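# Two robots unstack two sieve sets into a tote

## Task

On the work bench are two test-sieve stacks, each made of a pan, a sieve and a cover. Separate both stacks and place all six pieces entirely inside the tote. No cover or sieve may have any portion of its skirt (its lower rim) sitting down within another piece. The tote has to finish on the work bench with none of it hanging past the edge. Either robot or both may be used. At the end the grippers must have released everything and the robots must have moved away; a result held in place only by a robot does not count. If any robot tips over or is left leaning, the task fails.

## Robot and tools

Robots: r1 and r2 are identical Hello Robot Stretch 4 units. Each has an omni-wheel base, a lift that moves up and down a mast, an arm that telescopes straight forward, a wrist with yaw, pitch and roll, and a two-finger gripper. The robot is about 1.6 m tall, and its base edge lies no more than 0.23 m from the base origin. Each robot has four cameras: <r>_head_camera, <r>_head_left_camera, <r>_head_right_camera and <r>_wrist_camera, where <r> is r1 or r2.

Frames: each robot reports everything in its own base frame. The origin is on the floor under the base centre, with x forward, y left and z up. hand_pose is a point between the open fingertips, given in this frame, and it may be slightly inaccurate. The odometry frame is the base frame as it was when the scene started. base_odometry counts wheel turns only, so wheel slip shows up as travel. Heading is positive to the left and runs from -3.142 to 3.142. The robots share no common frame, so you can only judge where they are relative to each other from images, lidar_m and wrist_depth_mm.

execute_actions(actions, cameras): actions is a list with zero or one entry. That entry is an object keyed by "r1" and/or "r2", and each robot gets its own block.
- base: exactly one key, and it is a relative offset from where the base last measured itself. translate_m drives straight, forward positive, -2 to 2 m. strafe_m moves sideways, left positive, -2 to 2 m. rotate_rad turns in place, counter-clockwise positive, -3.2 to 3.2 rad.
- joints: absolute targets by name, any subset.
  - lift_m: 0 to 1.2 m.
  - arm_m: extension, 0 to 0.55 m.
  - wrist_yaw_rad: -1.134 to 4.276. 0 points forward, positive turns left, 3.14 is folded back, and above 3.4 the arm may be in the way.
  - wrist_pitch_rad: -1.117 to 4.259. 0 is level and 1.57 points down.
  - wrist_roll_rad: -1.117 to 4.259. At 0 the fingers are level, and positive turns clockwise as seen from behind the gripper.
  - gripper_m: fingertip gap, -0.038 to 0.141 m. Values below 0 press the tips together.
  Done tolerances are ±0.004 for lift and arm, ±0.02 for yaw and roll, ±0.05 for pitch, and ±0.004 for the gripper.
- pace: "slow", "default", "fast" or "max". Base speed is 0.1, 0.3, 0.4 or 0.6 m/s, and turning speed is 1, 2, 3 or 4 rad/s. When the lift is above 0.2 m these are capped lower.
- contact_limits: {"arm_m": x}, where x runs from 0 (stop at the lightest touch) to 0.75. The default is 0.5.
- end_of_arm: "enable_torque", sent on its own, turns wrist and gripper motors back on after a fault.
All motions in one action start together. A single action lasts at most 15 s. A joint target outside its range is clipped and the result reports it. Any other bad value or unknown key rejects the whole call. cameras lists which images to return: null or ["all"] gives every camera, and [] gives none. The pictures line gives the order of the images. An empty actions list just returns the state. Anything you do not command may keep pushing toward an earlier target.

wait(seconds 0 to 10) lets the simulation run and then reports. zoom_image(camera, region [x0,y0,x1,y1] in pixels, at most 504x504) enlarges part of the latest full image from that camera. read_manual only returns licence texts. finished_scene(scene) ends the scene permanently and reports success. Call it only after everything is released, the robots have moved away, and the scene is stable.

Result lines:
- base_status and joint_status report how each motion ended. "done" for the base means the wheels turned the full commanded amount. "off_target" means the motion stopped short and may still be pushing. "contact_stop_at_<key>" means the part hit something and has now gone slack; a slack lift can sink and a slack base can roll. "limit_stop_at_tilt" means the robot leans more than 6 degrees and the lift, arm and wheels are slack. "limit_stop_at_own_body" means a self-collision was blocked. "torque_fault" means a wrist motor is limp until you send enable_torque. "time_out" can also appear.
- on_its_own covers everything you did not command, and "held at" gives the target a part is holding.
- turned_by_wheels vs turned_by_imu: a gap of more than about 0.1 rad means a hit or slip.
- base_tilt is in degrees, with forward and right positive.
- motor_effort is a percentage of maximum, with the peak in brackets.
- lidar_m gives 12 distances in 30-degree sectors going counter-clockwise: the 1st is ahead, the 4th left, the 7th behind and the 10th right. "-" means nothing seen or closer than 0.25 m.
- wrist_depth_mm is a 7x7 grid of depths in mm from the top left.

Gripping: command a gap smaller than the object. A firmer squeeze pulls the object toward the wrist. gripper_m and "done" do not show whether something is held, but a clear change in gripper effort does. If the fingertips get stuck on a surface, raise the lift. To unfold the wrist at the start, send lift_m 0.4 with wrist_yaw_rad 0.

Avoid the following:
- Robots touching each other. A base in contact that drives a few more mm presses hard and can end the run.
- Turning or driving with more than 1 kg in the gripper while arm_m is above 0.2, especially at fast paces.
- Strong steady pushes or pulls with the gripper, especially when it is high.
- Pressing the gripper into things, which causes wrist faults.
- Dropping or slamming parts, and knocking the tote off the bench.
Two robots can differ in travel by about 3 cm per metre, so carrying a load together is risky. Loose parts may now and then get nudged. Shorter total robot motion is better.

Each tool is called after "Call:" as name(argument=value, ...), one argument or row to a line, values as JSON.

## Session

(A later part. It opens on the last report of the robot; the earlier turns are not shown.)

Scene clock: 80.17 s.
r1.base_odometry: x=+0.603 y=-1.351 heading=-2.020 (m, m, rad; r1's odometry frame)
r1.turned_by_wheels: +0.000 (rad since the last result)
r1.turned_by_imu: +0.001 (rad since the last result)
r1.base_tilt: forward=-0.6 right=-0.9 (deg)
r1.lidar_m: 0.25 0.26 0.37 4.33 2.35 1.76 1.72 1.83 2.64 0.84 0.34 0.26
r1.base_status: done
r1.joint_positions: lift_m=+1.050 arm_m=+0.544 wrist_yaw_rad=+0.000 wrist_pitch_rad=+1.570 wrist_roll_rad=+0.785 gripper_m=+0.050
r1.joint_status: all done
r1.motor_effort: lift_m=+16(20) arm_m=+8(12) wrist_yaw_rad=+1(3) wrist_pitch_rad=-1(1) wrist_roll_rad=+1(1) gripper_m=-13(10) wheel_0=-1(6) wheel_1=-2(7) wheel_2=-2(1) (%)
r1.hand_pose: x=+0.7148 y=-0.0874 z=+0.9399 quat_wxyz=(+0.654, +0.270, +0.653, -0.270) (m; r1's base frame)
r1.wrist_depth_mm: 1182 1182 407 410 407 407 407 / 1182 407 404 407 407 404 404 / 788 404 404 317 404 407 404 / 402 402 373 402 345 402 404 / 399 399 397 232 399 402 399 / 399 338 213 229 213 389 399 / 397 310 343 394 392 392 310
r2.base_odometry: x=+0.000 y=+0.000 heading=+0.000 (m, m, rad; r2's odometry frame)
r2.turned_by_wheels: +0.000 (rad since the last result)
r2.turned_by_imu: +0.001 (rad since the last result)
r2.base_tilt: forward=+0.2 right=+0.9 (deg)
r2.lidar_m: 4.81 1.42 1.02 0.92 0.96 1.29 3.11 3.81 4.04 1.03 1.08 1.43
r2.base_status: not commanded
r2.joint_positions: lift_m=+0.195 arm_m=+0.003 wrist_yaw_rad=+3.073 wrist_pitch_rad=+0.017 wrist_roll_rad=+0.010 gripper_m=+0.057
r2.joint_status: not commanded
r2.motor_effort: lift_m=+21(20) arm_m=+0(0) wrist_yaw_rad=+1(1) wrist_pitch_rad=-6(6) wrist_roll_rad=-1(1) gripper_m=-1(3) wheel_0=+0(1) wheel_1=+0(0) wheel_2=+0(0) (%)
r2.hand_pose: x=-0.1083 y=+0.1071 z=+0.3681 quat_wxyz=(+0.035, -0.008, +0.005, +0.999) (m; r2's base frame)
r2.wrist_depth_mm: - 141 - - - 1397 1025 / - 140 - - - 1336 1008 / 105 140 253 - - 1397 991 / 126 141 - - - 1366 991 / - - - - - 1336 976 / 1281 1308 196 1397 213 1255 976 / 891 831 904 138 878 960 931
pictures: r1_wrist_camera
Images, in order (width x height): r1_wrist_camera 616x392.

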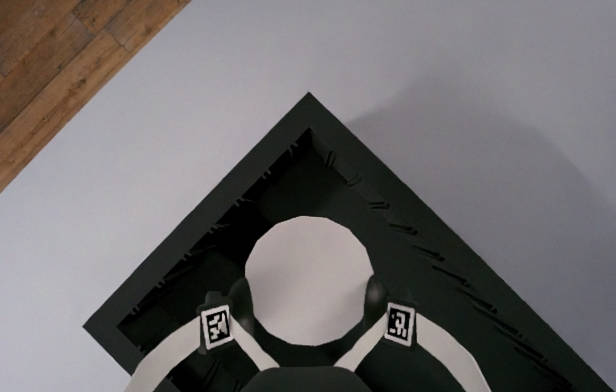

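Call:
execute_actions(
  actions=[
    {"r1":{"base":{"strafe_m":-0.015},"joints":{"lift_m":0.97}}},
  ],
  cameras=[],
)

Call:
execute_actions(
  actions=[
    {"r1":{"joints":{"lift_m":0.91},"pace":"slow"}},
  ],
  cameras=["r1_wrist_camera"],
)

Scene clock: 85.80 s.
r1.base_odometry: x=+0.590 y=-1.344 heading=-2.021 (m, m, rad; r1's odometry frame)
r1.turned_by_wheels: +0.000 (rad since the last result)
r1.turned_by_imu: +0.001 (rad since the last result)
r1.base_tilt: forward=-0.7 right=-0.8 (deg)
r1.lidar_m: 0.25 0.25 0.36 4.33 2.32 1.79 1.72 1.83 2.62 4.39 0.35 0.26
r1.base_status: done
r1.joint_positions: lift_m=+0.970 arm_m=+0.544 wrist_yaw_rad=+0.000 wrist_pitch_rad=+1.570 wrist_roll_rad=+0.785 gripper_m=+0.050
r1.joint_status: all done
r1.motor_effort: lift_m=+17(19) arm_m=+7(8) wrist_yaw_rad=+2(3) wrist_pitch_rad=+1(1) wrist_roll_rad=+2(1) gripper_m=-14(13) wheel_0=-1(1) wheel_1=+0(6) wheel_2=-1(1) (%)
r1.hand_pose: x=+0.7148 y=-0.0874 z=+0.8599 quat_wxyz=(+0.654, +0.270, +0.653, -0.270) (m; r1's base frame)
r1.wrist_depth_mm: 1098 327 327 329 327 327 327 / 325 325 325 325 325 325 325 / 324 324 324 236 324 324 324 / 322 322 242 320 235 322 322 / 320 234 319 231 317 319 322 / 319 293 213 229 213 244 320 / 231 287 314 317 314 315 231
r2.base_odometry: x=+0.000 y=+0.000 heading=+0.000 (m, m, rad; r2's odometry frame)
r2.turned_by_wheels: +0.000 (rad since the last result)
r2.turned_by_imu: +0.001 (rad since the last result)
r2.base_tilt: forward=+0.1 right=+0.7 (deg)
r2.lidar_m: 4.80 1.42 0.99 0.91 0.94 1.27 3.12 3.80 4.04 1.02 1.05 1.42
r2.base_status: not commanded
r2.joint_positions: lift_m=+0.195 arm_m=+0.003 wrist_yaw_rad=+3.073 wrist_pitch_rad=+0.017 wrist_roll_rad=+0.010 gripper_m=+0.057
r2.joint_status: not commanded
r2.motor_effort: lift_m=+20(20) arm_m=+0(0) wrist_yaw_rad=+1(1) wrist_pitch_rad=-5(6) wrist_roll_rad=-1(1) gripper_m=-2(2) wheel_0=+0(0) wheel_1=-1(0) wheel_2=+0(0) (%)
r2.hand_pose: x=-0.1083 y=+0.1071 z=+0.3681 quat_wxyz=(+0.035, -0.008, +0.005, +0.999) (m; r2's base frame)
r2.wrist_depth_mm: - 141 - - - 1397 1008 / - 140 - - - 1366 1008 / 105 140 254 - - 1366 1008 / 126 141 - - - 1366 991 / - - - - - 1366 1008 / 1281 1336 196 1366 212 1229 960 / 891 820 931 138 878 946 931
pictures: none
No camera images: the call's "cameras" was empty. Leave "cameras" out to get every camera's image.

Scene clock: 87.17 s.
r1.base_odometry: x=+0.590 y=-1.344 heading=-2.021 (m, m, rad; r1's odometry frame)
r1.turned_by_wheels: +0.000 (rad since the last result)
r1.turned_by_imu: +0.000 (rad since the last result)
r1.base_tilt: forward=-0.5 right=-0.9 (deg)
r1.lidar_m: 0.25 0.26 0.37 4.34 2.33 1.78 1.72 1.84 2.62 4.40 0.32 0.25
r1.base_status: not commanded
r1.joint_positions: lift_m=+0.910 arm_m=+0.544 wrist_yaw_rad=+0.000 wrist_pitch_rad=+1.570 wrist_roll_rad=+0.785 gripper_m=+0.050
r1.joint_status: all done
r1.motor_effort: lift_m=+16(17) arm_m=+8(8) wrist_yaw_rad=+1(0) wrist_pitch_rad=+1(1) wrist_roll_rad=+1(2) gripper_m=-12(13) wheel_0=-1(1) wheel_1=+0(0) wheel_2=-1(1) (%)
r1.hand_pose: x=+0.7148 y=-0.0874 z=+0.7999 quat_wxyz=(+0.654, +0.270, +0.653, -0.270) (m; r1's base frame)
r1.wrist_depth_mm: 266 266 267 266 266 266 267 / 265 264 265 176 265 265 265 / 264 264 175 232 175 264 264 / 262 174 239 260 184 262 262 / 262 175 259 232 259 174 262 / 172 257 213 229 213 240 172 / 198 256 255 255 254 256 202
r2.base_odometry: x=+0.000 y=+0.000 heading=+0.000 (m, m, rad; r2's odometry frame)
r2.turned_by_wheels: +0.000 (rad since the last result)
r2.turned_by_imu: +0.000 (rad since the last result)
r2.base_tilt: forward=+0.1 right=+0.8 (deg)
r2.lidar_m: 4.84 1.44 0.98 0.92 0.94 1.26 3.12 3.80 4.03 1.04 1.05 1.43
r2.base_status: not commanded
r2.joint_positions: lift_m=+0.195 arm_m=+0.003 wrist_yaw_rad=+3.073 wrist_pitch_rad=+0.017 wrist_roll_rad=+0.010 gripper_m=+0.057
r2.joint_status: not commanded
r2.motor_effort: lift_m=+20(20) arm_m=+0(0) wrist_yaw_rad=+1(0) wrist_pitch_rad=-6(4) wrist_roll_rad=-1(0) gripper_m=-3(3) wheel_0=-1(1) wheel_1=-1(0) wheel_2=+0(0) (%)
r2.hand_pose: x=-0.1083 y=+0.1071 z=+0.3681 quat_wxyz=(+0.035, -0.008, +0.005, +0.999) (m; r2's base frame)
r2.wrist_depth_mm: - 141 - - - 1336 1008 / - 140 - - - 1366 1008 / 105 140 255 - - 1336 991 / 126 141 - - - 1366 991 / - - - - - 1366 976 / 1281 1336 196 1430 212 1255 976 / 891 842 917 138 878 946 946
pictures: r1_wrist_camera
Images, in order (width x height): r1_wrist_camera 616x392.

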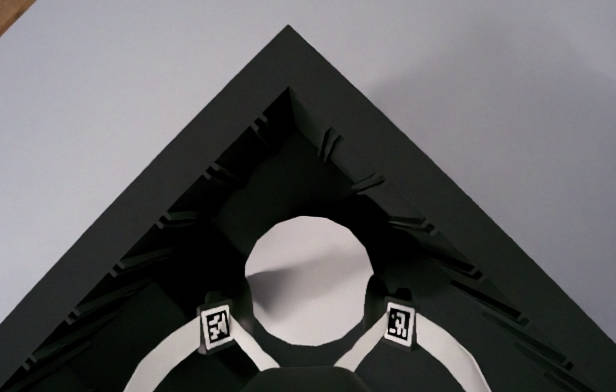

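Call:
execute_actions(
  actions=[
    {"r1":{"joints":{"gripper_m":0.09},"pace":"slow"}},
  ],
  cameras=[],
)

Call:
execute_actions(
  actions=[
    {"r1":{"joints":{"lift_m":1.06}}},
  ],
  cameras=["r1_wrist_camera"],
)

Call:
execute_actions(
  actions=[
    {"r1":{"base":{"strafe_m":-0.497},"joints":{"wrist_roll_rad":0,"gripper_m":0.095}}},
  ],
  cameras=[],
)

Call:
execute_actions(
  actions=[
    {"r1":{"base":{"translate_m":0.07},"joints":{"lift_m":0.98}}},
  ],
  cameras=["r1_wrist_camera"],
)

Scene clock: 96.47 s.
r1.base_odometry: x=+0.590 y=-1.344 heading=-2.021 (m, m, rad; r1's odometry frame)
r1.turned_by_wheels: +0.000 (rad since the last result)
r1.turned_by_imu: +0.001 (rad since the last result)
r1.base_tilt: forward=-0.6 right=-0.8 (deg)
r1.lidar_m: 0.25 0.26 0.37 4.33 2.34 1.76 1.73 1.85 2.62 4.39 0.34 0.25
r1.base_status: not commanded
r1.joint_positions: lift_m=+0.910 arm_m=+0.544 wrist_yaw_rad=+0.000 wrist_pitch_rad=+1.570 wrist_roll_rad=+0.785 gripper_m=+0.090
r1.joint_status: all done
r1.motor_effort: lift_m=+16(16) arm_m=+8(8) wrist_yaw_rad=+1(0) wrist_pitch_rad=+0(0) wrist_roll_rad=+1(1) gripper_m=-2(9) wheel_0=-1(1) wheel_1=+0(0) wheel_2=-1(1) (%)
r1.hand_pose: x=+0.7148 y=-0.0874 z=+0.7999 quat_wxyz=(+0.654, +0.270, +0.653, -0.270) (m; r1's base frame)
r1.wrist_depth_mm: 267 267 266 266 266 266 267 / 265 265 265 176 265 265 265 / 264 263 175 232 175 265 263 / 263 175 238 259 184 263 262 / 262 175 259 237 258 174 262 / 173 258 219 236 213 233 172 / 198 256 255 149 256 255 202
r2.base_odometry: x=+0.000 y=+0.000 heading=+0.000 (m, m, rad; r2's odometry frame)
r2.turned_by_wheels: +0.000 (rad since the last result)
r2.turned_by_imu: +0.002 (rad since the last result)
r2.base_tilt: forward=+0.2 right=+0.9 (deg)
r2.lidar_m: 4.81 1.43 0.99 0.91 0.98 1.27 3.10 3.82 4.03 1.01 1.04 1.42
r2.base_status: not commanded
r2.joint_positions: lift_m=+0.195 arm_m=+0.003 wrist_yaw_rad=+3.073 wrist_pitch_rad=+0.017 wrist_roll_rad=+0.010 gripper_m=+0.057
r2.joint_status: not commanded
r2.motor_effort: lift_m=+20(20) arm_m=+0(0) wrist_yaw_rad=+1(2) wrist_pitch_rad=-4(4) wrist_roll_rad=-1(1) gripper_m=-1(4) wheel_0=-1(0) wheel_1=+0(0) wheel_2=+0(0) (%)
r2.hand_pose: x=-0.1083 y=+0.1071 z=+0.3681 quat_wxyz=(+0.035, -0.008, +0.005, +0.999) (m; r2's base frame)
r2.wrist_depth_mm: - 142 - - - 1397 1060 / - 140 - - - 1397 1008 / 105 140 254 - - 1366 976 / 126 141 - - - 1308 991 / - - - - - 1308 976 / 1336 1336 196 1397 213 1281 976 / 878 831 904 138 891 960 931
pictures: none
No camera images: the call's "cameras" was empty. Leave "cameras" out to get every camera's image.

Scene clock: 98.17 s.
r1.base_odometry: x=+0.590 y=-1.344 heading=-2.021 (m, m, rad; r1's odometry frame)
r1.turned_by_wheels: +0.000 (rad since the last result)
r1.turned_by_imu: +0.000 (rad since the last result)
r1.base_tilt: forward=-0.5 right=-0.9 (deg)
r1.lidar_m: 0.25 0.26 0.38 4.34 2.31 1.77 1.72 1.85 2.62 4.38 0.33 0.26
r1.base_status: not commanded
r1.joint_positions: lift_m=+1.060 arm_m=+0.544 wrist_yaw_rad=+0.000 wrist_pitch_rad=+1.570 wrist_roll_rad=+0.785 gripper_m=+0.090
r1.joint_status: all done
r1.motor_effort: lift_m=+22(23) arm_m=+8(8) wrist_yaw_rad=+1(1) wrist_pitch_rad=+0(1) wrist_roll_rad=+1(1) gripper_m=-1(3) wheel_0=-1(1) wheel_1=+0(0) wheel_2=-1(1) (%)
r1.hand_pose: x=+0.7148 y=-0.0874 z=+0.9495 quat_wxyz=(+0.654, +0.270, +0.653, -0.270) (m; r1's base frame)
r1.wrist_depth_mm: 1229 1182 418 418 415 418 418 / 1182 415 415 415 421 418 415 / 1205 415 415 325 415 415 415 / 413 413 389 410 413 410 410 / 410 413 407 384 404 410 410 / 407 347 218 404 213 351 407 / 404 320 389 149 402 375 327
r2.base_odometry: x=+0.000 y=+0.000 heading=+0.000 (m, m, rad; r2's odometry frame)
r2.turned_by_wheels: +0.000 (rad since the last result)
r2.turned_by_imu: +0.001 (rad since the last result)
r2.base_tilt: forward=+0.4 right=+0.7 (deg)
r2.lidar_m: 4.80 1.45 1.00 0.92 0.95 1.29 3.10 3.82 4.01 1.02 1.05 1.41
r2.base_status: not commanded
r2.joint_positions: lift_m=+0.195 arm_m=+0.003 wrist_yaw_rad=+3.073 wrist_pitch_rad=+0.017 wrist_roll_rad=+0.010 gripper_m=+0.057
r2.joint_status: not commanded
r2.motor_effort: lift_m=+20(20) arm_m=+0(0) wrist_yaw_rad=+1(0) wrist_pitch_rad=-5(4) wrist_roll_rad=-1(1) gripper_m=-1(1) wheel_0=+0(1) wheel_1=+0(0) wheel_2=+0(0) (%)
r2.hand_pose: x=-0.1083 y=+0.1071 z=+0.3681 quat_wxyz=(+0.035, -0.008, +0.005, +0.999) (m; r2's base frame)
r2.wrist_depth_mm: - 141 - - - 1397 1060 / - 140 - - - 1397 991 / 105 140 254 - - 1366 1008 / 126 141 - - - 1308 976 / - - - - - 1308 1008 / 1336 1308 196 1430 212 1255 976 / 891 831 891 138 878 960 931
pictures: r1_wrist_camera
Images, in order (width x height): r1_wrist_camera 616x392.

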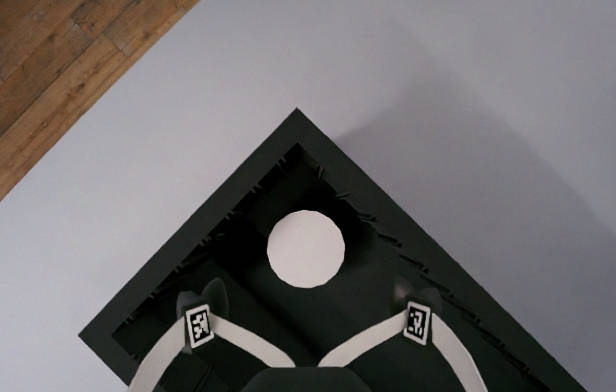

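Scene clock: 101.13 s.
r1.base_odometry: x=+0.142 y=-1.128 heading=-2.021 (m, m, rad; r1's odometry frame)
r1.turned_by_wheels: +0.000 (rad since the last result)
r1.turned_by_imu: -0.001 (rad since the last result)
r1.base_tilt: forward=-0.6 right=-1.0 (deg)
r1.lidar_m: 0.25 0.25 0.34 1.04 2.36 1.80 1.75 1.85 2.65 3.90 0.30 0.25
r1.base_status: done
r1.joint_positions: lift_m=+1.060 arm_m=+0.544 wrist_yaw_rad=+0.000 wrist_pitch_rad=+1.570 wrist_roll_rad=+0.000 gripper_m=+0.095
r1.joint_status: all done
r1.motor_effort: lift_m=+22(22) arm_m=+7(8) wrist_yaw_rad=+1(1) wrist_pitch_rad=+0(1) wrist_roll_rad=-1(2) gripper_m=-3(4) wheel_0=+0(8) wheel_1=+0(8) wheel_2=-1(0) (%)
r1.hand_pose: x=+0.7148 y=-0.0874 z=+0.9495 quat_wxyz=(+0.707, +0.000, +0.707, +0.000) (m; r1's base frame)
r1.wrist_depth_mm: 418 421 421 418 418 415 1182 / 418 418 418 418 413 415 1160 / 415 415 415 415 413 413 1182 / 415 413 413 379 413 413 1160 / 413 410 413 410 407 410 1160 / 413 410 216 407 213 410 1160 / 410 410 407 150 404 404 1160
r2.base_odometry: x=+0.000 y=+0.000 heading=+0.000 (m, m, rad; r2's odometry frame)
r2.turned_by_wheels: +0.000 (rad since the last result)
r2.turned_by_imu: +0.001 (rad since the last result)
r2.base_tilt: forward=+0.1 right=+0.8 (deg)
r2.lidar_m: 4.81 1.44 0.99 0.94 0.97 1.28 3.08 3.84 4.03 1.03 1.06 1.42
r2.base_status: not commanded
r2.joint_positions: lift_m=+0.195 arm_m=+0.003 wrist_yaw_rad=+3.073 wrist_pitch_rad=+0.017 wrist_roll_rad=+0.010 gripper_m=+0.057
r2.joint_status: not commanded
r2.motor_effort: lift_m=+20(20) arm_m=+0(0) wrist_yaw_rad=+1(1) wrist_pitch_rad=-5(4) wrist_roll_rad=-1(1) gripper_m=-2(1) wheel_0=-1(1) wheel_1=+0(0) wheel_2=+0(0) (%)
r2.hand_pose: x=-0.1083 y=+0.1071 z=+0.3681 quat_wxyz=(+0.035, -0.008, +0.005, +0.999) (m; r2's base frame)
r2.wrist_depth_mm: - 141 - - - 1397 1025 / - 140 - - - 1366 991 / 105 140 253 - - 1308 991 / 126 141 - - - 1366 991 / - - - - - 1336 960 / 1281 1336 196 1397 213 1281 976 / 904 842 917 138 904 946 946
pictures: none
No camera images: the call's "cameras" was empty. Leave "cameras" out to get every camera's image.

Scene clock: 102.47 s.
r1.base_odometry: x=+0.112 y=-1.191 heading=-2.021 (m, m, rad; r1's odometry frame)
r1.turned_by_wheels: +0.000 (rad since the last result)
r1.turned_by_imu: +0.000 (rad since the last result)
r1.base_tilt: forward=-0.5 right=-0.8 (deg)
r1.lidar_m: 0.25 0.25 0.25 0.75 2.46 1.88 1.80 1.92 2.77 3.90 0.25 0.25
r1.base_status: done
r1.joint_positions: lift_m=+0.980 arm_m=+0.544 wrist_yaw_rad=+0.000 wrist_pitch_rad=+1.570 wrist_roll_rad=+0.000 gripper_m=+0.095
r1.joint_status: all done
r1.motor_effort: lift_m=+16(21) arm_m=+8(8) wrist_yaw_rad=+2(2) wrist_pitch_rad=-1(1) wrist_roll_rad=-1(1) gripper_m=-2(2) wheel_0=+0(6) wheel_1=+1(4) wheel_2=+1(8) (%)
r1.hand_pose: x=+0.7148 y=-0.0874 z=+0.8699 quat_wxyz=(+0.707, +0.000, +0.707, +0.000) (m; r1's base frame)
r1.wrist_depth_mm: 1138 1118 1098 1098 1098 1118 1098 / 338 338 334 334 336 334 1118 / 336 336 334 334 332 334 332 / 332 334 332 330 330 330 330 / 332 332 332 297 330 330 330 / 330 332 217 297 214 327 327 / 330 330 327 150 327 325 325
r2.base_odometry: x=+0.000 y=+0.000 heading=+0.000 (m, m, rad; r2's odometry frame)
r2.turned_by_wheels: +0.000 (rad since the last result)
r2.turned_by_imu: +0.000 (rad since the last result)
r2.base_tilt: forward=+0.4 right=+0.8 (deg)
r2.lidar_m: 4.82 1.44 0.98 0.93 0.95 1.29 3.09 3.83 4.05 1.02 1.05 1.42
r2.base_status: not commanded
r2.joint_positions: lift_m=+0.195 arm_m=+0.003 wrist_yaw_rad=+3.073 wrist_pitch_rad=+0.017 wrist_roll_rad=+0.010 gripper_m=+0.057
r2.joint_status: not commanded
r2.motor_effort: lift_m=+20(20) arm_m=+0(0) wrist_yaw_rad=+2(1) wrist_pitch_rad=-5(3) wrist_roll_rad=-1(1) gripper_m=-2(3) wheel_0=-1(1) wheel_1=-1(0) wheel_2=+0(0) (%)
r2.hand_pose: x=-0.1083 y=+0.1071 z=+0.3681 quat_wxyz=(+0.035, -0.008, +0.005, +0.999) (m; r2's base frame)
r2.wrist_depth_mm: - 141 - - - 1366 1025 / - 140 - - - 1366 976 / 106 140 254 - - 1366 1008 / 126 141 - - - 1366 991 / - - - - - 1366 960 / 1255 1336 196 1366 213 1229 976 / 891 809 917 138 904 946 931
pictures: r1_wrist_camera
Images, in order (width x height): r1_wrist_camera 616x392.

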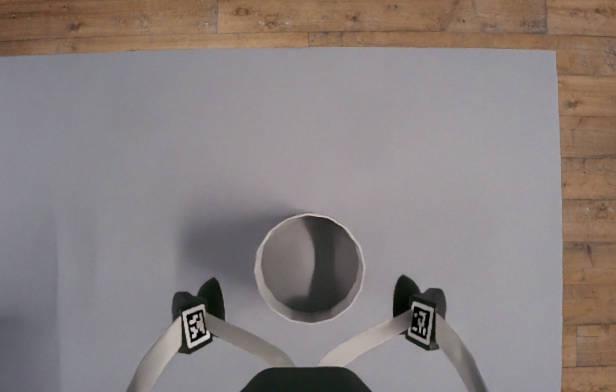

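Call:
execute_actions(
  actions=[
    {"r1":{"joints":{"lift_m":0.936,"arm_m":0.549},"pace":"slow"}},
  ],
  cameras=[],
)

Call:
execute_actions(
  actions=[
    {"r1":{"joints":{"gripper_m":0.05},"pace":"slow"}},
  ],
  cameras=[],
)

Call:
execute_actions(
  actions=[
    {"r1":{"joints":{"lift_m":1.08},"base":{"translate_m":-0.07}}},
  ],
  cameras=["r1_head_right_camera"],
)

Call:
zoom_image(
  camera="r1_head_right_camera",
  region=[160, 260, 260, 360],
)

Scene clock: 109.80 s.
r1.base_odometry: x=+0.112 y=-1.191 heading=-2.021 (m, m, rad; r1's odometry frame)
r1.turned_by_wheels: +0.000 (rad since the last result)
r1.turned_by_imu: +0.001 (rad since the last result)
r1.base_tilt: forward=-0.6 right=-0.9 (deg)
r1.lidar_m: 0.25 0.25 0.25 0.73 2.47 1.88 1.80 1.94 2.75 3.91 0.25 0.25
r1.base_status: not commanded
r1.joint_positions: lift_m=+0.936 arm_m=+0.547 wrist_yaw_rad=+0.000 wrist_pitch_rad=+1.570 wrist_roll_rad=+0.000 gripper_m=+0.095
r1.joint_status: all done
joint sent to its limit — the command would take r1.arm_m past its upper limit, so that joint was sent only as far as its limit.
r1.motor_effort: lift_m=+16(14) arm_m=+8(5) wrist_yaw_rad=+3(1) wrist_pitch_rad=-1(1) wrist_roll_rad=-1(1) gripper_m=-2(3) wheel_0=+0(1) wheel_1=+1(0) wheel_2=+1(1) (%)
r1.hand_pose: x=+0.7177 y=-0.0874 z=+0.8260 quat_wxyz=(+0.707, +0.000, +0.707, +0.000) (m; r1's base frame)
r1.wrist_depth_mm: 683 683 1060 293 291 668 1060 / 293 293 291 290 289 290 289 / 291 291 290 290 289 289 287 / 290 289 289 287 289 286 286 / 287 289 286 253 286 286 286 / 289 287 216 252 215 285 283 / 287 285 283 149 285 283 283
r2.base_odometry: x=+0.000 y=+0.000 heading=+0.000 (m, m, rad; r2's odometry frame)
r2.turned_by_wheels: +0.000 (rad since the last result)
r2.turned_by_imu: +0.001 (rad since the last result)
r2.base_tilt: forward=+0.3 right=+0.7 (deg)
r2.lidar_m: 4.81 1.45 1.01 0.93 0.97 1.27 3.11 3.79 4.02 1.02 1.05 1.43
r2.base_status: not commanded
r2.joint_positions: lift_m=+0.195 arm_m=+0.003 wrist_yaw_rad=+3.073 wrist_pitch_rad=+0.017 wrist_roll_rad=+0.010 gripper_m=+0.057
r2.joint_status: not commanded
r2.motor_effort: lift_m=+20(20) arm_m=+0(0) wrist_yaw_rad=+1(0) wrist_pitch_rad=-3(5) wrist_roll_rad=-1(1) gripper_m=-4(1) wheel_0=+0(1) wheel_1=+0(1) wheel_2=+0(0) (%)
r2.hand_pose: x=-0.1083 y=+0.1071 z=+0.3681 quat_wxyz=(+0.035, -0.008, +0.005, +0.999) (m; r2's base frame)
r2.wrist_depth_mm: - 141 - - - 1366 1008 / - 140 - - - 1366 1025 / 105 140 254 - - 1336 1008 / 126 141 - - - 1308 991 / - - - - - 1336 976 / 1281 1308 196 1430 213 1281 960 / 904 820 904 138 904 946 946
pictures: none
No camera images: the call's "cameras" was empty. Leave "cameras" out to get every camera's image.

Scene clock: 111.83 s.
r1.base_odometry: x=+0.112 y=-1.191 heading=-2.021 (m, m, rad; r1's odometry frame)
r1.turned_by_wheels: +0.000 (rad since the last result)
r1.turned_by_imu: +0.000 (rad since the last result)
r1.base_tilt: forward=-0.5 right=-0.9 (deg)
r1.lidar_m: 0.25 0.25 0.26 0.71 2.47 1.88 1.82 1.92 2.76 3.90 0.25 0.25
r1.base_status: not commanded
r1.joint_positions: lift_m=+0.936 arm_m=+0.547 wrist_yaw_rad=+0.000 wrist_pitch_rad=+1.570 wrist_roll_rad=+0.000 gripper_m=+0.050
r1.joint_status: all done
r1.motor_effort: lift_m=+16(16) arm_m=+8(8) wrist_yaw_rad=+0(0) wrist_pitch_rad=-1(1) wrist_roll_rad=-1(1) gripper_m=-15(17) wheel_0=+1(1) wheel_1=+1(0) wheel_2=+1(1) (%)
r1.hand_pose: x=+0.7177 y=-0.0874 z=+0.8260 quat_wxyz=(+0.707, +0.000, +0.707, +0.000) (m; r1's base frame)
r1.wrist_depth_mm: 683 683 1078 291 290 291 1060 / 294 291 290 291 290 289 287 / 291 293 291 289 289 289 286 / 289 290 289 287 287 286 286 / 289 289 287 251 286 287 286 / 286 287 211 249 211 285 283 / 286 286 286 260 282 283 282
r2.base_odometry: x=+0.000 y=+0.000 heading=+0.000 (m, m, rad; r2's odometry frame)
r2.turned_by_wheels: +0.000 (rad since the last result)
r2.turned_by_imu: +0.001 (rad since the last result)
r2.base_tilt: forward=+0.3 right=+0.8 (deg)
r2.lidar_m: 4.80 1.44 0.99 0.93 0.95 1.27 3.12 3.79 4.03 1.02 1.06 1.44
r2.base_status: not commanded
r2.joint_positions: lift_m=+0.195 arm_m=+0.003 wrist_yaw_rad=+3.073 wrist_pitch_rad=+0.017 wrist_roll_rad=+0.010 gripper_m=+0.057
r2.joint_status: not commanded
r2.motor_effort: lift_m=+20(20) arm_m=+0(0) wrist_yaw_rad=+1(1) wrist_pitch_rad=-5(5) wrist_roll_rad=-1(1) gripper_m=-3(1) wheel_0=+0(0) wheel_1=+0(0) wheel_2=+0(0) (%)
r2.hand_pose: x=-0.1083 y=+0.1071 z=+0.3681 quat_wxyz=(+0.035, -0.008, +0.005, +0.999) (m; r2's base frame)
r2.wrist_depth_mm: - 142 - - - 1366 1008 / - 140 - - - 1366 991 / 105 140 254 - - 1366 991 / 126 141 - - - 1336 1008 / - - - - - 1366 1008 / 1255 1336 196 1430 213 1255 976 / 904 820 904 138 891 960 931
pictures: none
No camera images: the call's "cameras" was empty. Leave "cameras" out to get every camera's image.

Scene clock: 113.50 s.
r1.base_odometry: x=+0.142 y=-1.128 heading=-2.021 (m, m, rad; r1's odometry frame)
r1.turned_by_wheels: +0.000 (rad since the last result)
r1.turned_by_imu: +0.001 (rad since the last result)
r1.base_tilt: forward=-0.8 right=-0.8 (deg)
r1.lidar_m: 0.25 0.25 0.34 1.05 2.38 1.80 1.75 1.88 2.65 3.90 0.31 0.25
r1.base_status: done
r1.joint_positions: lift_m=+1.080 arm_m=+0.547 wrist_yaw_rad=+0.000 wrist_pitch_rad=+1.570 wrist_roll_rad=+0.000 gripper_m=+0.050
r1.joint_status: all done
r1.motor_effort: lift_m=+22(26) arm_m=+7(8) wrist_yaw_rad=+2(1) wrist_pitch_rad=+1(0) wrist_roll_rad=-1(2) gripper_m=-15(16) wheel_0=+0(6) wheel_1=+0(4) wheel_2=-1(7) (%)
r1.hand_pose: x=+0.7177 y=-0.0874 z=+0.9695 quat_wxyz=(+0.707, +0.000, +0.707, +0.000) (m; r1's base frame)
r1.wrist_depth_mm: 820 831 1182 436 436 1205 1182 / 439 439 436 436 433 433 1205 / 439 436 433 433 436 433 1205 / 436 433 433 433 430 430 1182 / 433 433 430 252 430 427 1160 / 430 430 212 251 211 430 1182 / 427 430 427 329 427 427 1160
r2.base_odometry: x=+0.000 y=+0.000 heading=+0.000 (m, m, rad; r2's odometry frame)
r2.turned_by_wheels: +0.000 (rad since the last result)
r2.turned_by_imu: +0.001 (rad since the last result)
r2.base_tilt: forward=+0.1 right=+0.9 (deg)
r2.lidar_m: 4.82 1.46 1.00 0.92 0.97 1.28 3.13 3.83 4.00 1.03 1.06 1.43
r2.base_status: not commanded
r2.joint_positions: lift_m=+0.195 arm_m=+0.003 wrist_yaw_rad=+3.073 wrist_pitch_rad=+0.017 wrist_roll_rad=+0.010 gripper_m=+0.057
r2.joint_status: not commanded
r2.motor_effort: lift_m=+20(20) arm_m=+0(0) wrist_yaw_rad=+1(1) wrist_pitch_rad=-7(6) wrist_roll_rad=-1(1) gripper_m=-2(5) wheel_0=-1(0) wheel_1=+0(1) wheel_2=+0(0) (%)
r2.hand_pose: x=-0.1083 y=+0.1071 z=+0.3681 quat_wxyz=(+0.035, -0.008, +0.005, +0.999) (m; r2's base frame)
r2.wrist_depth_mm: - 141 - - - 1366 1060 / - 140 - - - 1366 1008 / 105 140 253 - - 1336 991 / 126 141 - - - 1336 1008 / - - - - - 1336 976 / 1281 1336 196 1397 213 1229 976 / 904 831 904 138 878 976 917
pictures: r1_head_right_camera
Images, in order (width x height): r1_head_right_camera 420x672.

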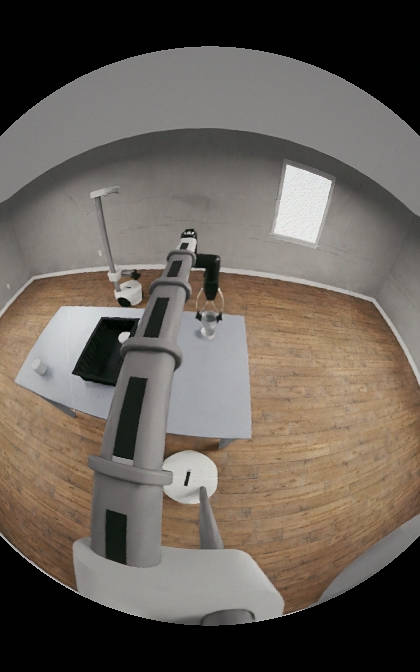

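Region (160, 260, 260, 360) of r1_head_right_camera's 420x672 image, scaled by 5.040, with more detail than that image has.

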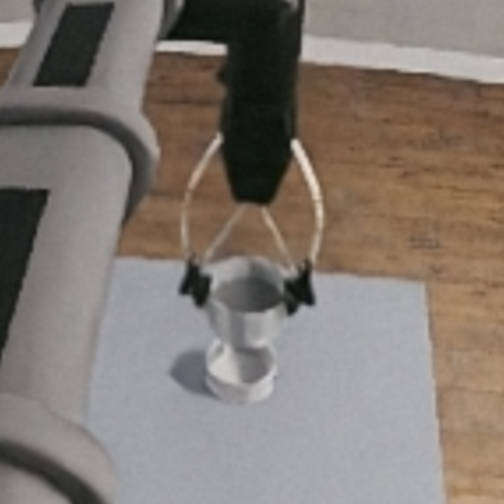

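Call:
execute_actions(
  actions=[
    {"r1":{"base":{"strafe_m":0.612},"joints":{"wrist_roll_rad":0.785,"arm_m":0.544,"lift_m":1.1}}},
  ],
  cameras=[],
)

Call:
execute_actions(
  actions=[
    {"r1":{"joints":{"lift_m":1.02}}},
  ],
  cameras=["r1_wrist_camera"],
)

Scene clock: 120.57 s.
r1.base_odometry: x=+0.693 y=-1.394 heading=-2.021 (m, m, rad; r1's odometry frame)
r1.turned_by_wheels: +0.000 (rad since the last result)
r1.turned_by_imu: +0.004 (rad since the last result)
r1.base_tilt: forward=-0.5 right=-0.9 (deg)
r1.lidar_m: 0.25 0.26 0.36 4.22 2.32 1.77 1.72 1.86 2.61 0.84 0.36 0.25
r1.base_status: done
r1.joint_positions: lift_m=+1.100 arm_m=+0.545 wrist_yaw_rad=+0.000 wrist_pitch_rad=+1.570 wrist_roll_rad=+0.785 gripper_m=+0.050
r1.joint_status: all done
r1.motor_effort: lift_m=+22(29) arm_m=-8(10) wrist_yaw_rad=+2(0) wrist_pitch_rad=+0(0) wrist_roll_rad=+1(5) gripper_m=-14(13) wheel_0=-1(4) wheel_1=+0(7) wheel_2=-1(2) (%)
r1.hand_pose: x=+0.7165 y=-0.0874 z=+0.9894 quat_wxyz=(+0.654, +0.270, +0.653, -0.270) (m; r1's base frame)
r1.wrist_depth_mm: 1205 1205 459 459 459 455 459 / 1229 1229 455 459 377 459 455 / 1229 455 452 452 439 407 452 / 452 449 449 449 449 424 452 / 452 449 377 251 445 445 397 / 449 449 212 252 211 445 445 / 445 442 445 296 439 442 418
r2.base_odometry: x=+0.000 y=+0.000 heading=+0.000 (m, m, rad; r2's odometry frame)
r2.turned_by_wheels: +0.000 (rad since the last result)
r2.turned_by_imu: +0.002 (rad since the last result)
r2.base_tilt: forward=+0.1 right=+0.8 (deg)
r2.lidar_m: 4.82 1.42 0.97 0.92 0.97 1.26 3.07 3.81 4.04 1.02 1.07 1.43
r2.base_status: not commanded
r2.joint_positions: lift_m=+0.195 arm_m=+0.003 wrist_yaw_rad=+3.073 wrist_pitch_rad=+0.017 wrist_roll_rad=+0.010 gripper_m=+0.057
r2.joint_status: not commanded
r2.motor_effort: lift_m=+20(20) arm_m=+0(0) wrist_yaw_rad=+1(1) wrist_pitch_rad=-3(5) wrist_roll_rad=-1(1) gripper_m=-2(2) wheel_0=+0(1) wheel_1=-1(0) wheel_2=+0(0) (%)
r2.hand_pose: x=-0.1083 y=+0.1071 z=+0.3681 quat_wxyz=(+0.035, -0.008, +0.005, +0.999) (m; r2's base frame)
r2.wrist_depth_mm: - 141 - - - 1397 1025 / - 140 - - - 1366 1008 / 105 140 255 - - 1366 1008 / 126 141 - - - 1336 976 / - - - - - 1336 976 / 1281 1336 195 1397 213 1281 960 / 904 820 917 138 878 976 931
pictures: none
No camera images: the call's "cameras" was empty. Leave "cameras" out to get every camera's image.

Scene clock: 121.90 s.
r1.base_odometry: x=+0.693 y=-1.394 heading=-2.021 (m, m, rad; r1's odometry frame)
r1.turned_by_wheels: +0.000 (rad since the last result)
r1.turned_by_imu: +0.000 (rad since the last result)
r1.base_tilt: forward=-0.5 right=-1.0 (deg)
r1.lidar_m: 0.25 0.27 0.37 4.22 2.35 1.76 1.72 1.82 2.58 0.84 0.35 0.25
r1.base_status: not commanded
r1.joint_positions: lift_m=+1.020 arm_m=+0.545 wrist_yaw_rad=+0.000 wrist_pitch_rad=+1.570 wrist_roll_rad=+0.785 gripper_m=+0.050
r1.joint_status: all done
r1.motor_effort: lift_m=+17(20) arm_m=-8(7) wrist_yaw_rad=+2(1) wrist_pitch_rad=-2(1) wrist_roll_rad=+1(1) gripper_m=-16(15) wheel_0=-1(1) wheel_1=+0(0) wheel_2=-1(1) (%)
r1.hand_pose: x=+0.7165 y=-0.0874 z=+0.9099 quat_wxyz=(+0.654, +0.270, +0.653, -0.270) (m; r1's base frame)
r1.wrist_depth_mm: 1138 759 377 377 289 377 377 / 1138 377 375 325 355 287 377 / 377 373 373 362 351 327 332 / 370 370 294 370 368 368 304 / 370 370 307 251 366 368 368 / 368 366 211 251 211 366 366 / 368 364 366 257 366 364 364
r2.base_odometry: x=+0.000 y=+0.000 heading=+0.000 (m, m, rad; r2's odometry frame)
r2.turned_by_wheels: +0.000 (rad since the last result)
r2.turned_by_imu: +0.000 (rad since the last result)
r2.base_tilt: forward=+0.0 right=+0.8 (deg)
r2.lidar_m: 4.80 1.45 1.00 0.92 0.96 1.26 3.10 3.81 3.98 1.01 1.06 1.42
r2.base_status: not commanded
r2.joint_positions: lift_m=+0.195 arm_m=+0.003 wrist_yaw_rad=+3.073 wrist_pitch_rad=+0.017 wrist_roll_rad=+0.010 gripper_m=+0.057
r2.joint_status: not commanded
r2.motor_effort: lift_m=+20(20) arm_m=+0(0) wrist_yaw_rad=+1(0) wrist_pitch_rad=-5(5) wrist_roll_rad=-1(1) gripper_m=+0(2) wheel_0=-1(0) wheel_1=+0(1) wheel_2=+0(0) (%)
r2.hand_pose: x=-0.1083 y=+0.1071 z=+0.3681 quat_wxyz=(+0.035, -0.008, +0.005, +0.999) (m; r2's base frame)
r2.wrist_depth_mm: - 141 - - - 1397 1025 / - 140 - - - 1336 1008 / 106 140 254 - - 1366 1008 / 126 141 - - - 1336 991 / - - - - - 1308 976 / 1281 1308 196 1430 212 1255 960 / 891 820 931 138 878 960 931
pictures: r1_wrist_camera
Images, in order (width x height): r1_wrist_camera 616x392.

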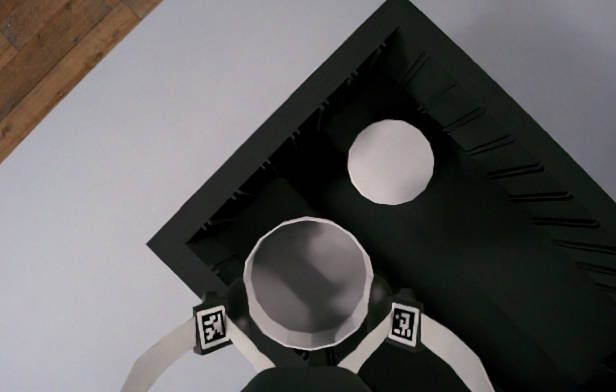

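Call:
execute_actions(
  actions=[
    {"r1":{"base":{"strafe_m":-0.008},"joints":{"lift_m":0.98},"pace":"slow"}},
  ],
  cameras=[],
)

Call:
execute_actions(
  actions=[
    {"r1":{"joints":{"lift_m":0.92},"pace":"slow"}},
  ],
  cameras=["r1_wrist_camera"],
)

Scene clock: 130.03 s.
r1.base_odometry: x=+0.686 y=-1.391 heading=-2.021 (m, m, rad; r1's odometry frame)
r1.turned_by_wheels: +0.000 (rad since the last result)
r1.turned_by_imu: +0.001 (rad since the last result)
r1.base_tilt: forward=-0.6 right=-0.8 (deg)
r1.lidar_m: 0.25 0.26 0.38 4.23 2.32 1.78 1.72 1.82 2.60 0.82 0.36 0.25
r1.base_status: done
r1.joint_positions: lift_m=+0.980 arm_m=+0.545 wrist_yaw_rad=+0.000 wrist_pitch_rad=+1.570 wrist_roll_rad=+0.785 gripper_m=+0.050
r1.joint_status: all done
r1.motor_effort: lift_m=+16(16) arm_m=-8(8) wrist_yaw_rad=+2(2) wrist_pitch_rad=+0(0) wrist_roll_rad=+1(1) gripper_m=-13(16) wheel_0=+0(0) wheel_1=-1(2) wheel_2=-1(1) (%)
r1.hand_pose: x=+0.7165 y=-0.0874 z=+0.8699 quat_wxyz=(+0.654, +0.270, +0.653, -0.270) (m; r1's base frame)
r1.wrist_depth_mm: 1098 336 338 336 248 336 338 / 336 334 336 247 332 255 336 / 332 334 336 330 309 309 246 / 332 330 255 330 309 330 287 / 330 243 317 253 327 329 327 / 330 329 212 251 211 327 327 / 327 329 240 250 324 325 324
r2.base_odometry: x=+0.000 y=+0.000 heading=+0.000 (m, m, rad; r2's odometry frame)
r2.turned_by_wheels: +0.000 (rad since the last result)
r2.turned_by_imu: +0.001 (rad since the last result)
r2.base_tilt: forward=+0.1 right=+0.8 (deg)
r2.lidar_m: 4.79 1.45 1.00 0.93 0.95 1.26 3.12 3.80 4.05 1.00 1.07 1.42
r2.base_status: not commanded
r2.joint_positions: lift_m=+0.195 arm_m=+0.003 wrist_yaw_rad=+3.073 wrist_pitch_rad=+0.017 wrist_roll_rad=+0.010 gripper_m=+0.057
r2.joint_status: not commanded
r2.motor_effort: lift_m=+20(20) arm_m=+0(0) wrist_yaw_rad=+1(2) wrist_pitch_rad=-5(7) wrist_roll_rad=-1(0) gripper_m=-1(3) wheel_0=-1(1) wheel_1=+0(0) wheel_2=+0(0) (%)
r2.hand_pose: x=-0.1083 y=+0.1071 z=+0.3681 quat_wxyz=(+0.035, -0.008, +0.005, +0.999) (m; r2's base frame)
r2.wrist_depth_mm: - 141 - - - 1366 1025 / - 140 - - - 1366 991 / 105 140 254 - - 1336 1008 / 126 141 - - - 1366 1008 / - - - - - 1336 991 / 1308 1336 196 1397 212 1281 991 / 904 820 917 138 904 976 931
pictures: none
No camera images: the call's "cameras" was empty. Leave "cameras" out to get every camera's image.

Scene clock: 131.40 s.
r1.base_odometry: x=+0.686 y=-1.391 heading=-2.021 (m, m, rad; r1's odometry frame)
r1.turned_by_wheels: +0.000 (rad since the last result)
r1.turned_by_imu: +0.000 (rad since the last result)
r1.base_tilt: forward=-0.6 right=-0.9 (deg)
r1.lidar_m: 0.25 0.27 0.37 4.24 2.30 1.76 1.72 1.86 2.61 0.82 0.34 0.25
r1.base_status: not commanded
r1.joint_positions: lift_m=+0.920 arm_m=+0.545 wrist_yaw_rad=+0.000 wrist_pitch_rad=+1.570 wrist_roll_rad=+0.785 gripper_m=+0.050
r1.joint_status: all done
r1.motor_effort: lift_m=+15(16) arm_m=-7(7) wrist_yaw_rad=+2(2) wrist_pitch_rad=-1(1) wrist_roll_rad=+1(2) gripper_m=-15(14) wheel_0=+0(0) wheel_1=-1(1) wheel_2=-1(1) (%)
r1.hand_pose: x=+0.7164 y=-0.0874 z=+0.8100 quat_wxyz=(+0.654, +0.270, +0.653, -0.270) (m; r1's base frame)
r1.wrist_depth_mm: 278 277 277 188 240 208 187 / 276 276 277 203 273 246 201 / 273 273 185 272 250 271 238 / 272 185 237 271 249 270 271 / 272 185 270 251 268 268 270 / 271 183 210 250 211 268 267 / 268 182 182 252 266 267 267
r2.base_odometry: x=+0.000 y=+0.000 heading=+0.000 (m, m, rad; r2's odometry frame)
r2.turned_by_wheels: +0.000 (rad since the last result)
r2.turned_by_imu: +0.000 (rad since the last result)
r2.base_tilt: forward=+0.3 right=+0.8 (deg)
r2.lidar_m: 4.83 1.41 0.99 0.93 0.95 1.28 3.12 3.80 4.04 1.03 1.06 1.40
r2.base_status: not commanded
r2.joint_positions: lift_m=+0.195 arm_m=+0.003 wrist_yaw_rad=+3.073 wrist_pitch_rad=+0.017 wrist_roll_rad=+0.010 gripper_m=+0.057
r2.joint_status: not commanded
r2.motor_effort: lift_m=+20(20) arm_m=+0(0) wrist_yaw_rad=+0(1) wrist_pitch_rad=-7(5) wrist_roll_rad=-1(1) gripper_m=-3(2) wheel_0=-1(1) wheel_1=-1(0) wheel_2=+0(0) (%)
r2.hand_pose: x=-0.1083 y=+0.1071 z=+0.3681 quat_wxyz=(+0.035, -0.008, +0.005, +0.999) (m; r2's base frame)
r2.wrist_depth_mm: - 141 - - - 1397 1042 / - 140 - - - 1366 991 / 106 140 253 - - 1366 1008 / 126 141 - - - 1366 991 / - - - - - 1336 1008 / 1255 1308 196 1397 212 1255 991 / 904 842 917 138 904 960 946
pictures: r1_wrist_camera
Images, in order (width x height): r1_wrist_camera 616x392.

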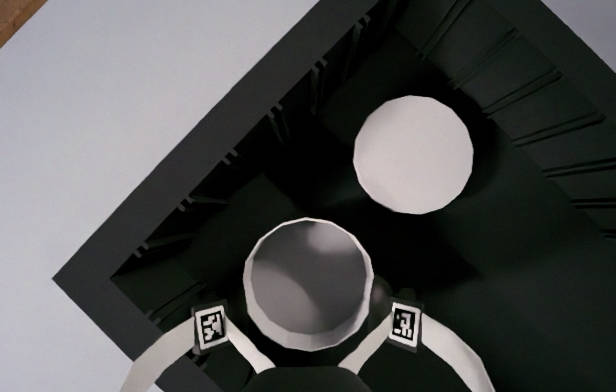

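Call:
execute_actions(
  actions=[
    {"r1":{"joints":{"gripper_m":0.09},"pace":"slow"}},
  ],
  cameras=[],
)

Call:
execute_actions(
  actions=[
    {"r1":{"joints":{"lift_m":1.06}}},
  ],
  cameras=["r1_wrist_camera"],
)

Call:
execute_actions(
  actions=[
    {"r1":{"base":{"strafe_m":-0.604},"joints":{"wrist_roll_rad":0,"gripper_m":0.095}}},
  ],
  cameras=[],
)

Call:
execute_actions(
  actions=[
    {"r1":{"base":{"translate_m":0.069},"joints":{"lift_m":0.96,"arm_m":0.547}}},
  ],
  cameras=["r1_wrist_camera"],
)

Scene clock: 138.10 s.
r1.base_odometry: x=+0.686 y=-1.391 heading=-2.021 (m, m, rad; r1's odometry frame)
r1.turned_by_wheels: +0.000 (rad since the last result)
r1.turned_by_imu: +0.001 (rad since the last result)
r1.base_tilt: forward=-0.6 right=-1.0 (deg)
r1.lidar_m: 0.25 0.26 0.39 4.22 2.32 1.78 1.71 1.84 2.60 0.86 0.34 0.25
r1.base_status: not commanded
r1.joint_positions: lift_m=+0.920 arm_m=+0.545 wrist_yaw_rad=+0.000 wrist_pitch_rad=+1.570 wrist_roll_rad=+0.785 gripper_m=+0.090
r1.joint_status: all done
r1.motor_effort: lift_m=+16(16) arm_m=-7(7) wrist_yaw_rad=+2(2) wrist_pitch_rad=-1(1) wrist_roll_rad=+1(1) gripper_m=-2(15) wheel_0=+0(0) wheel_1=-1(1) wheel_2=-1(1) (%)
r1.hand_pose: x=+0.7165 y=-0.0874 z=+0.8100 quat_wxyz=(+0.654, +0.271, +0.653, -0.270) (m; r1's base frame)
r1.wrist_depth_mm: 277 277 276 187 235 197 187 / 274 274 276 209 273 233 191 / 273 274 185 270 249 271 229 / 273 186 245 271 249 271 270 / 271 183 268 251 270 268 268 / 270 195 219 250 213 266 267 / 268 182 196 150 265 267 266
r2.base_odometry: x=+0.000 y=+0.000 heading=+0.000 (m, m, rad; r2's odometry frame)
r2.turned_by_wheels: +0.000 (rad since the last result)
r2.turned_by_imu: +0.002 (rad since the last result)
r2.base_tilt: forward=+0.2 right=+0.8 (deg)
r2.lidar_m: 4.79 1.43 0.99 0.92 0.94 1.28 3.12 3.83 4.04 1.02 1.08 1.40
r2.base_status: not commanded
r2.joint_positions: lift_m=+0.195 arm_m=+0.003 wrist_yaw_rad=+3.073 wrist_pitch_rad=+0.017 wrist_roll_rad=+0.010 gripper_m=+0.057
r2.joint_status: not commanded
r2.motor_effort: lift_m=+21(20) arm_m=+0(0) wrist_yaw_rad=+2(2) wrist_pitch_rad=-5(7) wrist_roll_rad=-1(1) gripper_m=-3(2) wheel_0=-1(1) wheel_1=-1(0) wheel_2=+0(0) (%)
r2.hand_pose: x=-0.1083 y=+0.1071 z=+0.3681 quat_wxyz=(+0.035, -0.008, +0.005, +0.999) (m; r2's base frame)
r2.wrist_depth_mm: - 141 - - - 1366 1042 / - 140 - - - 1366 1008 / 105 140 254 - - 1366 991 / 126 141 - - - 1336 991 / - - - - - 1336 976 / 1281 1336 196 1397 212 1255 991 / 904 831 904 138 878 960 917
pictures: none
No camera images: the call's "cameras" was empty. Leave "cameras" out to get every camera's image.

Scene clock: 139.77 s.
r1.base_odometry: x=+0.686 y=-1.391 heading=-2.021 (m, m, rad; r1's odometry frame)
r1.turned_by_wheels: +0.000 (rad since the last result)
r1.turned_by_imu: +0.000 (rad since the last result)
r1.base_tilt: forward=-0.6 right=-0.9 (deg)
r1.lidar_m: 0.25 0.25 0.37 4.23 2.31 1.75 1.71 1.83 2.61 0.84 0.35 0.25
r1.base_status: not commanded
r1.joint_positions: lift_m=+1.060 arm_m=+0.545 wrist_yaw_rad=+0.000 wrist_pitch_rad=+1.570 wrist_roll_rad=+0.785 gripper_m=+0.090
r1.joint_status: all done
r1.motor_effort: lift_m=+22(22) arm_m=-7(7) wrist_yaw_rad=+3(3) wrist_pitch_rad=+0(1) wrist_roll_rad=+1(1) gripper_m=-2(3) wheel_0=+0(0) wheel_1=-1(1) wheel_2=-1(1) (%)
r1.hand_pose: x=+0.7165 y=-0.0874 z=+0.9495 quat_wxyz=(+0.654, +0.270, +0.653, -0.270) (m; r1's base frame)
r1.wrist_depth_mm: 1205 1205 418 418 418 418 418 / 1182 418 418 413 351 415 418 / 1182 415 415 389 394 366 413 / 413 413 394 410 410 384 413 / 410 410 382 389 407 407 362 / 407 407 218 404 213 404 404 / 407 404 407 149 402 402 402
r2.base_odometry: x=+0.000 y=+0.000 heading=+0.000 (m, m, rad; r2's odometry frame)
r2.turned_by_wheels: +0.000 (rad since the last result)
r2.turned_by_imu: +0.001 (rad since the last result)
r2.base_tilt: forward=+0.3 right=+0.8 (deg)
r2.lidar_m: 4.84 1.44 1.00 0.92 0.96 1.27 3.11 3.83 4.02 1.02 1.05 1.42
r2.base_status: not commanded
r2.joint_positions: lift_m=+0.195 arm_m=+0.003 wrist_yaw_rad=+3.073 wrist_pitch_rad=+0.017 wrist_roll_rad=+0.010 gripper_m=+0.057
r2.joint_status: not commanded
r2.motor_effort: lift_m=+20(20) arm_m=+0(0) wrist_yaw_rad=+1(1) wrist_pitch_rad=-4(6) wrist_roll_rad=-1(1) gripper_m=-3(2) wheel_0=+0(1) wheel_1=-1(0) wheel_2=+0(0) (%)
r2.hand_pose: x=-0.1083 y=+0.1071 z=+0.3681 quat_wxyz=(+0.035, -0.008, +0.005, +0.999) (m; r2's base frame)
r2.wrist_depth_mm: - 141 - - - 1397 1025 / - 140 - - - 1366 991 / 105 140 256 - - 1336 1008 / 126 141 - - - 1366 1008 / - - - - - 1336 991 / 1281 1308 196 1366 213 1255 960 / 891 831 904 138 891 960 931
pictures: r1_wrist_camera
Images, in order (width x height): r1_wrist_camera 616x392.

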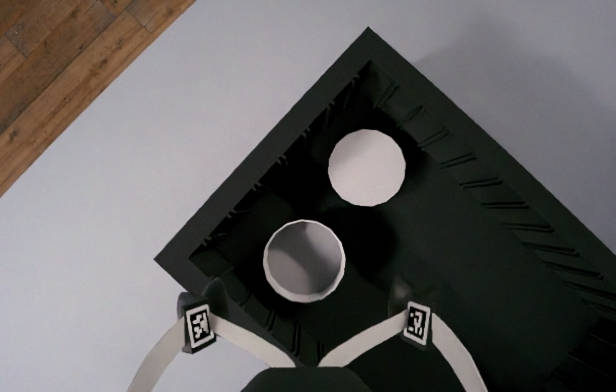

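Scene clock: 143.10 s.
r1.base_odometry: x=+0.142 y=-1.128 heading=-2.021 (m, m, rad; r1's odometry frame)
r1.turned_by_wheels: +0.000 (rad since the last result)
r1.turned_by_imu: -0.001 (rad since the last result)
r1.base_tilt: forward=-0.5 right=-0.8 (deg)
r1.lidar_m: 0.25 0.25 0.32 1.05 2.36 1.79 1.75 1.84 2.65 3.89 0.31 0.25
r1.base_status: done
r1.joint_positions: lift_m=+1.060 arm_m=+0.545 wrist_yaw_rad=+0.000 wrist_pitch_rad=+1.570 wrist_roll_rad=+0.000 gripper_m=+0.095
r1.joint_status: all done
r1.motor_effort: lift_m=+22(21) arm_m=-7(8) wrist_yaw_rad=+1(3) wrist_pitch_rad=+0(0) wrist_roll_rad=-1(5) gripper_m=-5(1) wheel_0=+0(12) wheel_1=+0(6) wheel_2=-1(1) (%)
r1.hand_pose: x=+0.7165 y=-0.0874 z=+0.9495 quat_wxyz=(+0.707, +0.000, +0.707, +0.000) (m; r1's base frame)
r1.wrist_depth_mm: 421 418 421 415 415 415 1182 / 418 418 415 415 415 413 1160 / 415 415 415 413 413 413 1160 / 415 413 413 410 413 407 1160 / 415 413 413 410 407 410 1182 / 413 410 216 407 214 404 1160 / 410 407 407 150 407 404 1160
r2.base_odometry: x=+0.000 y=+0.000 heading=+0.000 (m, m, rad; r2's odometry frame)
r2.turned_by_wheels: +0.000 (rad since the last result)
r2.turned_by_imu: +0.001 (rad since the last result)
r2.base_tilt: forward=+0.2 right=+0.7 (deg)
r2.lidar_m: 4.80 1.45 1.00 0.91 0.96 1.25 3.09 3.81 4.03 1.02 1.06 1.42
r2.base_status: not commanded
r2.joint_positions: lift_m=+0.195 arm_m=+0.003 wrist_yaw_rad=+3.073 wrist_pitch_rad=+0.017 wrist_roll_rad=+0.010 gripper_m=+0.057
r2.joint_status: not commanded
r2.motor_effort: lift_m=+20(20) arm_m=+0(0) wrist_yaw_rad=+1(0) wrist_pitch_rad=-4(6) wrist_roll_rad=-1(1) gripper_m=-3(2) wheel_0=-1(1) wheel_1=-1(0) wheel_2=+0(0) (%)
r2.hand_pose: x=-0.1083 y=+0.1071 z=+0.3681 quat_wxyz=(+0.035, -0.008, +0.005, +0.999) (m; r2's base frame)
r2.wrist_depth_mm: - 141 - - - 1366 1025 / - 140 - - - 1397 1008 / 105 140 254 - - 1336 976 / 126 141 - - - 1336 991 / - - - - - 1308 991 / 1308 1308 196 1397 212 1255 991 / 891 842 917 138 891 946 931
pictures: none
No camera images: the call's "cameras" was empty. Leave "cameras" out to get every camera's image.

Scene clock: 144.53 s.
r1.base_odometry: x=+0.112 y=-1.190 heading=-2.021 (m, m, rad; r1's odometry frame)
r1.turned_by_wheels: +0.000 (rad since the last result)
r1.turned_by_imu: +0.000 (rad since the last result)
r1.base_tilt: forward=-0.6 right=-1.0 (deg)
r1.lidar_m: 0.25 0.25 0.25 0.73 2.47 1.87 1.82 1.93 2.76 3.90 0.25 0.25
r1.base_status: done
r1.joint_positions: lift_m=+0.960 arm_m=+0.546 wrist_yaw_rad=+0.000 wrist_pitch_rad=+1.570 wrist_roll_rad=+0.000 gripper_m=+0.095
r1.joint_status: all done
r1.motor_effort: lift_m=+16(22) arm_m=+7(6) wrist_yaw_rad=+1(3) wrist_pitch_rad=+1(1) wrist_roll_rad=-1(2) gripper_m=-1(5) wheel_0=+1(9) wheel_1=+1(4) wheel_2=+1(8) (%)
r1.hand_pose: x=+0.7168 y=-0.0874 z=+0.8500 quat_wxyz=(+0.707, +0.000, +0.707, +0.000) (m; r1's base frame)
r1.wrist_depth_mm: 1098 1098 1078 1098 1098 1060 1098 / 319 317 315 314 315 314 314 / 317 315 315 312 314 312 312 / 315 315 312 312 312 312 310 / 312 312 310 309 310 309 309 / 312 310 216 307 214 307 307 / 309 310 310 150 307 306 307
r2.base_odometry: x=+0.000 y=+0.000 heading=+0.000 (m, m, rad; r2's odometry frame)
r2.turned_by_wheels: +0.000 (rad since the last result)
r2.turned_by_imu: +0.000 (rad since the last result)
r2.base_tilt: forward=+0.1 right=+0.9 (deg)
r2.lidar_m: 4.84 1.43 0.97 0.93 0.95 1.26 3.12 3.82 3.99 1.03 1.06 1.41
r2.base_status: not commanded
r2.joint_positions: lift_m=+0.195 arm_m=+0.003 wrist_yaw_rad=+3.073 wrist_pitch_rad=+0.017 wrist_roll_rad=+0.010 gripper_m=+0.057
r2.joint_status: not commanded
r2.motor_effort: lift_m=+20(20) arm_m=+0(0) wrist_yaw_rad=+1(2) wrist_pitch_rad=-6(6) wrist_roll_rad=-1(1) gripper_m=-3(1) wheel_0=-1(0) wheel_1=+0(1) wheel_2=+0(0) (%)
r2.hand_pose: x=-0.1083 y=+0.1071 z=+0.3681 quat_wxyz=(+0.035, -0.008, +0.005, +0.999) (m; r2's base frame)
r2.wrist_depth_mm: - 141 - - - 1397 1042 / - 141 - - - 1366 991 / 105 140 254 - - 1366 1008 / 126 141 - - - 1336 1025 / - - - - - 1336 976 / 1281 1366 196 1430 213 1255 960 / 917 831 904 138 891 960 946
pictures: r1_wrist_camera
Images, in order (width x height): r1_wrist_camera 616x392.

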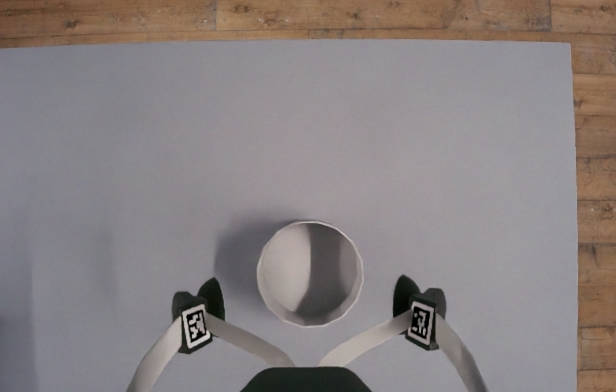

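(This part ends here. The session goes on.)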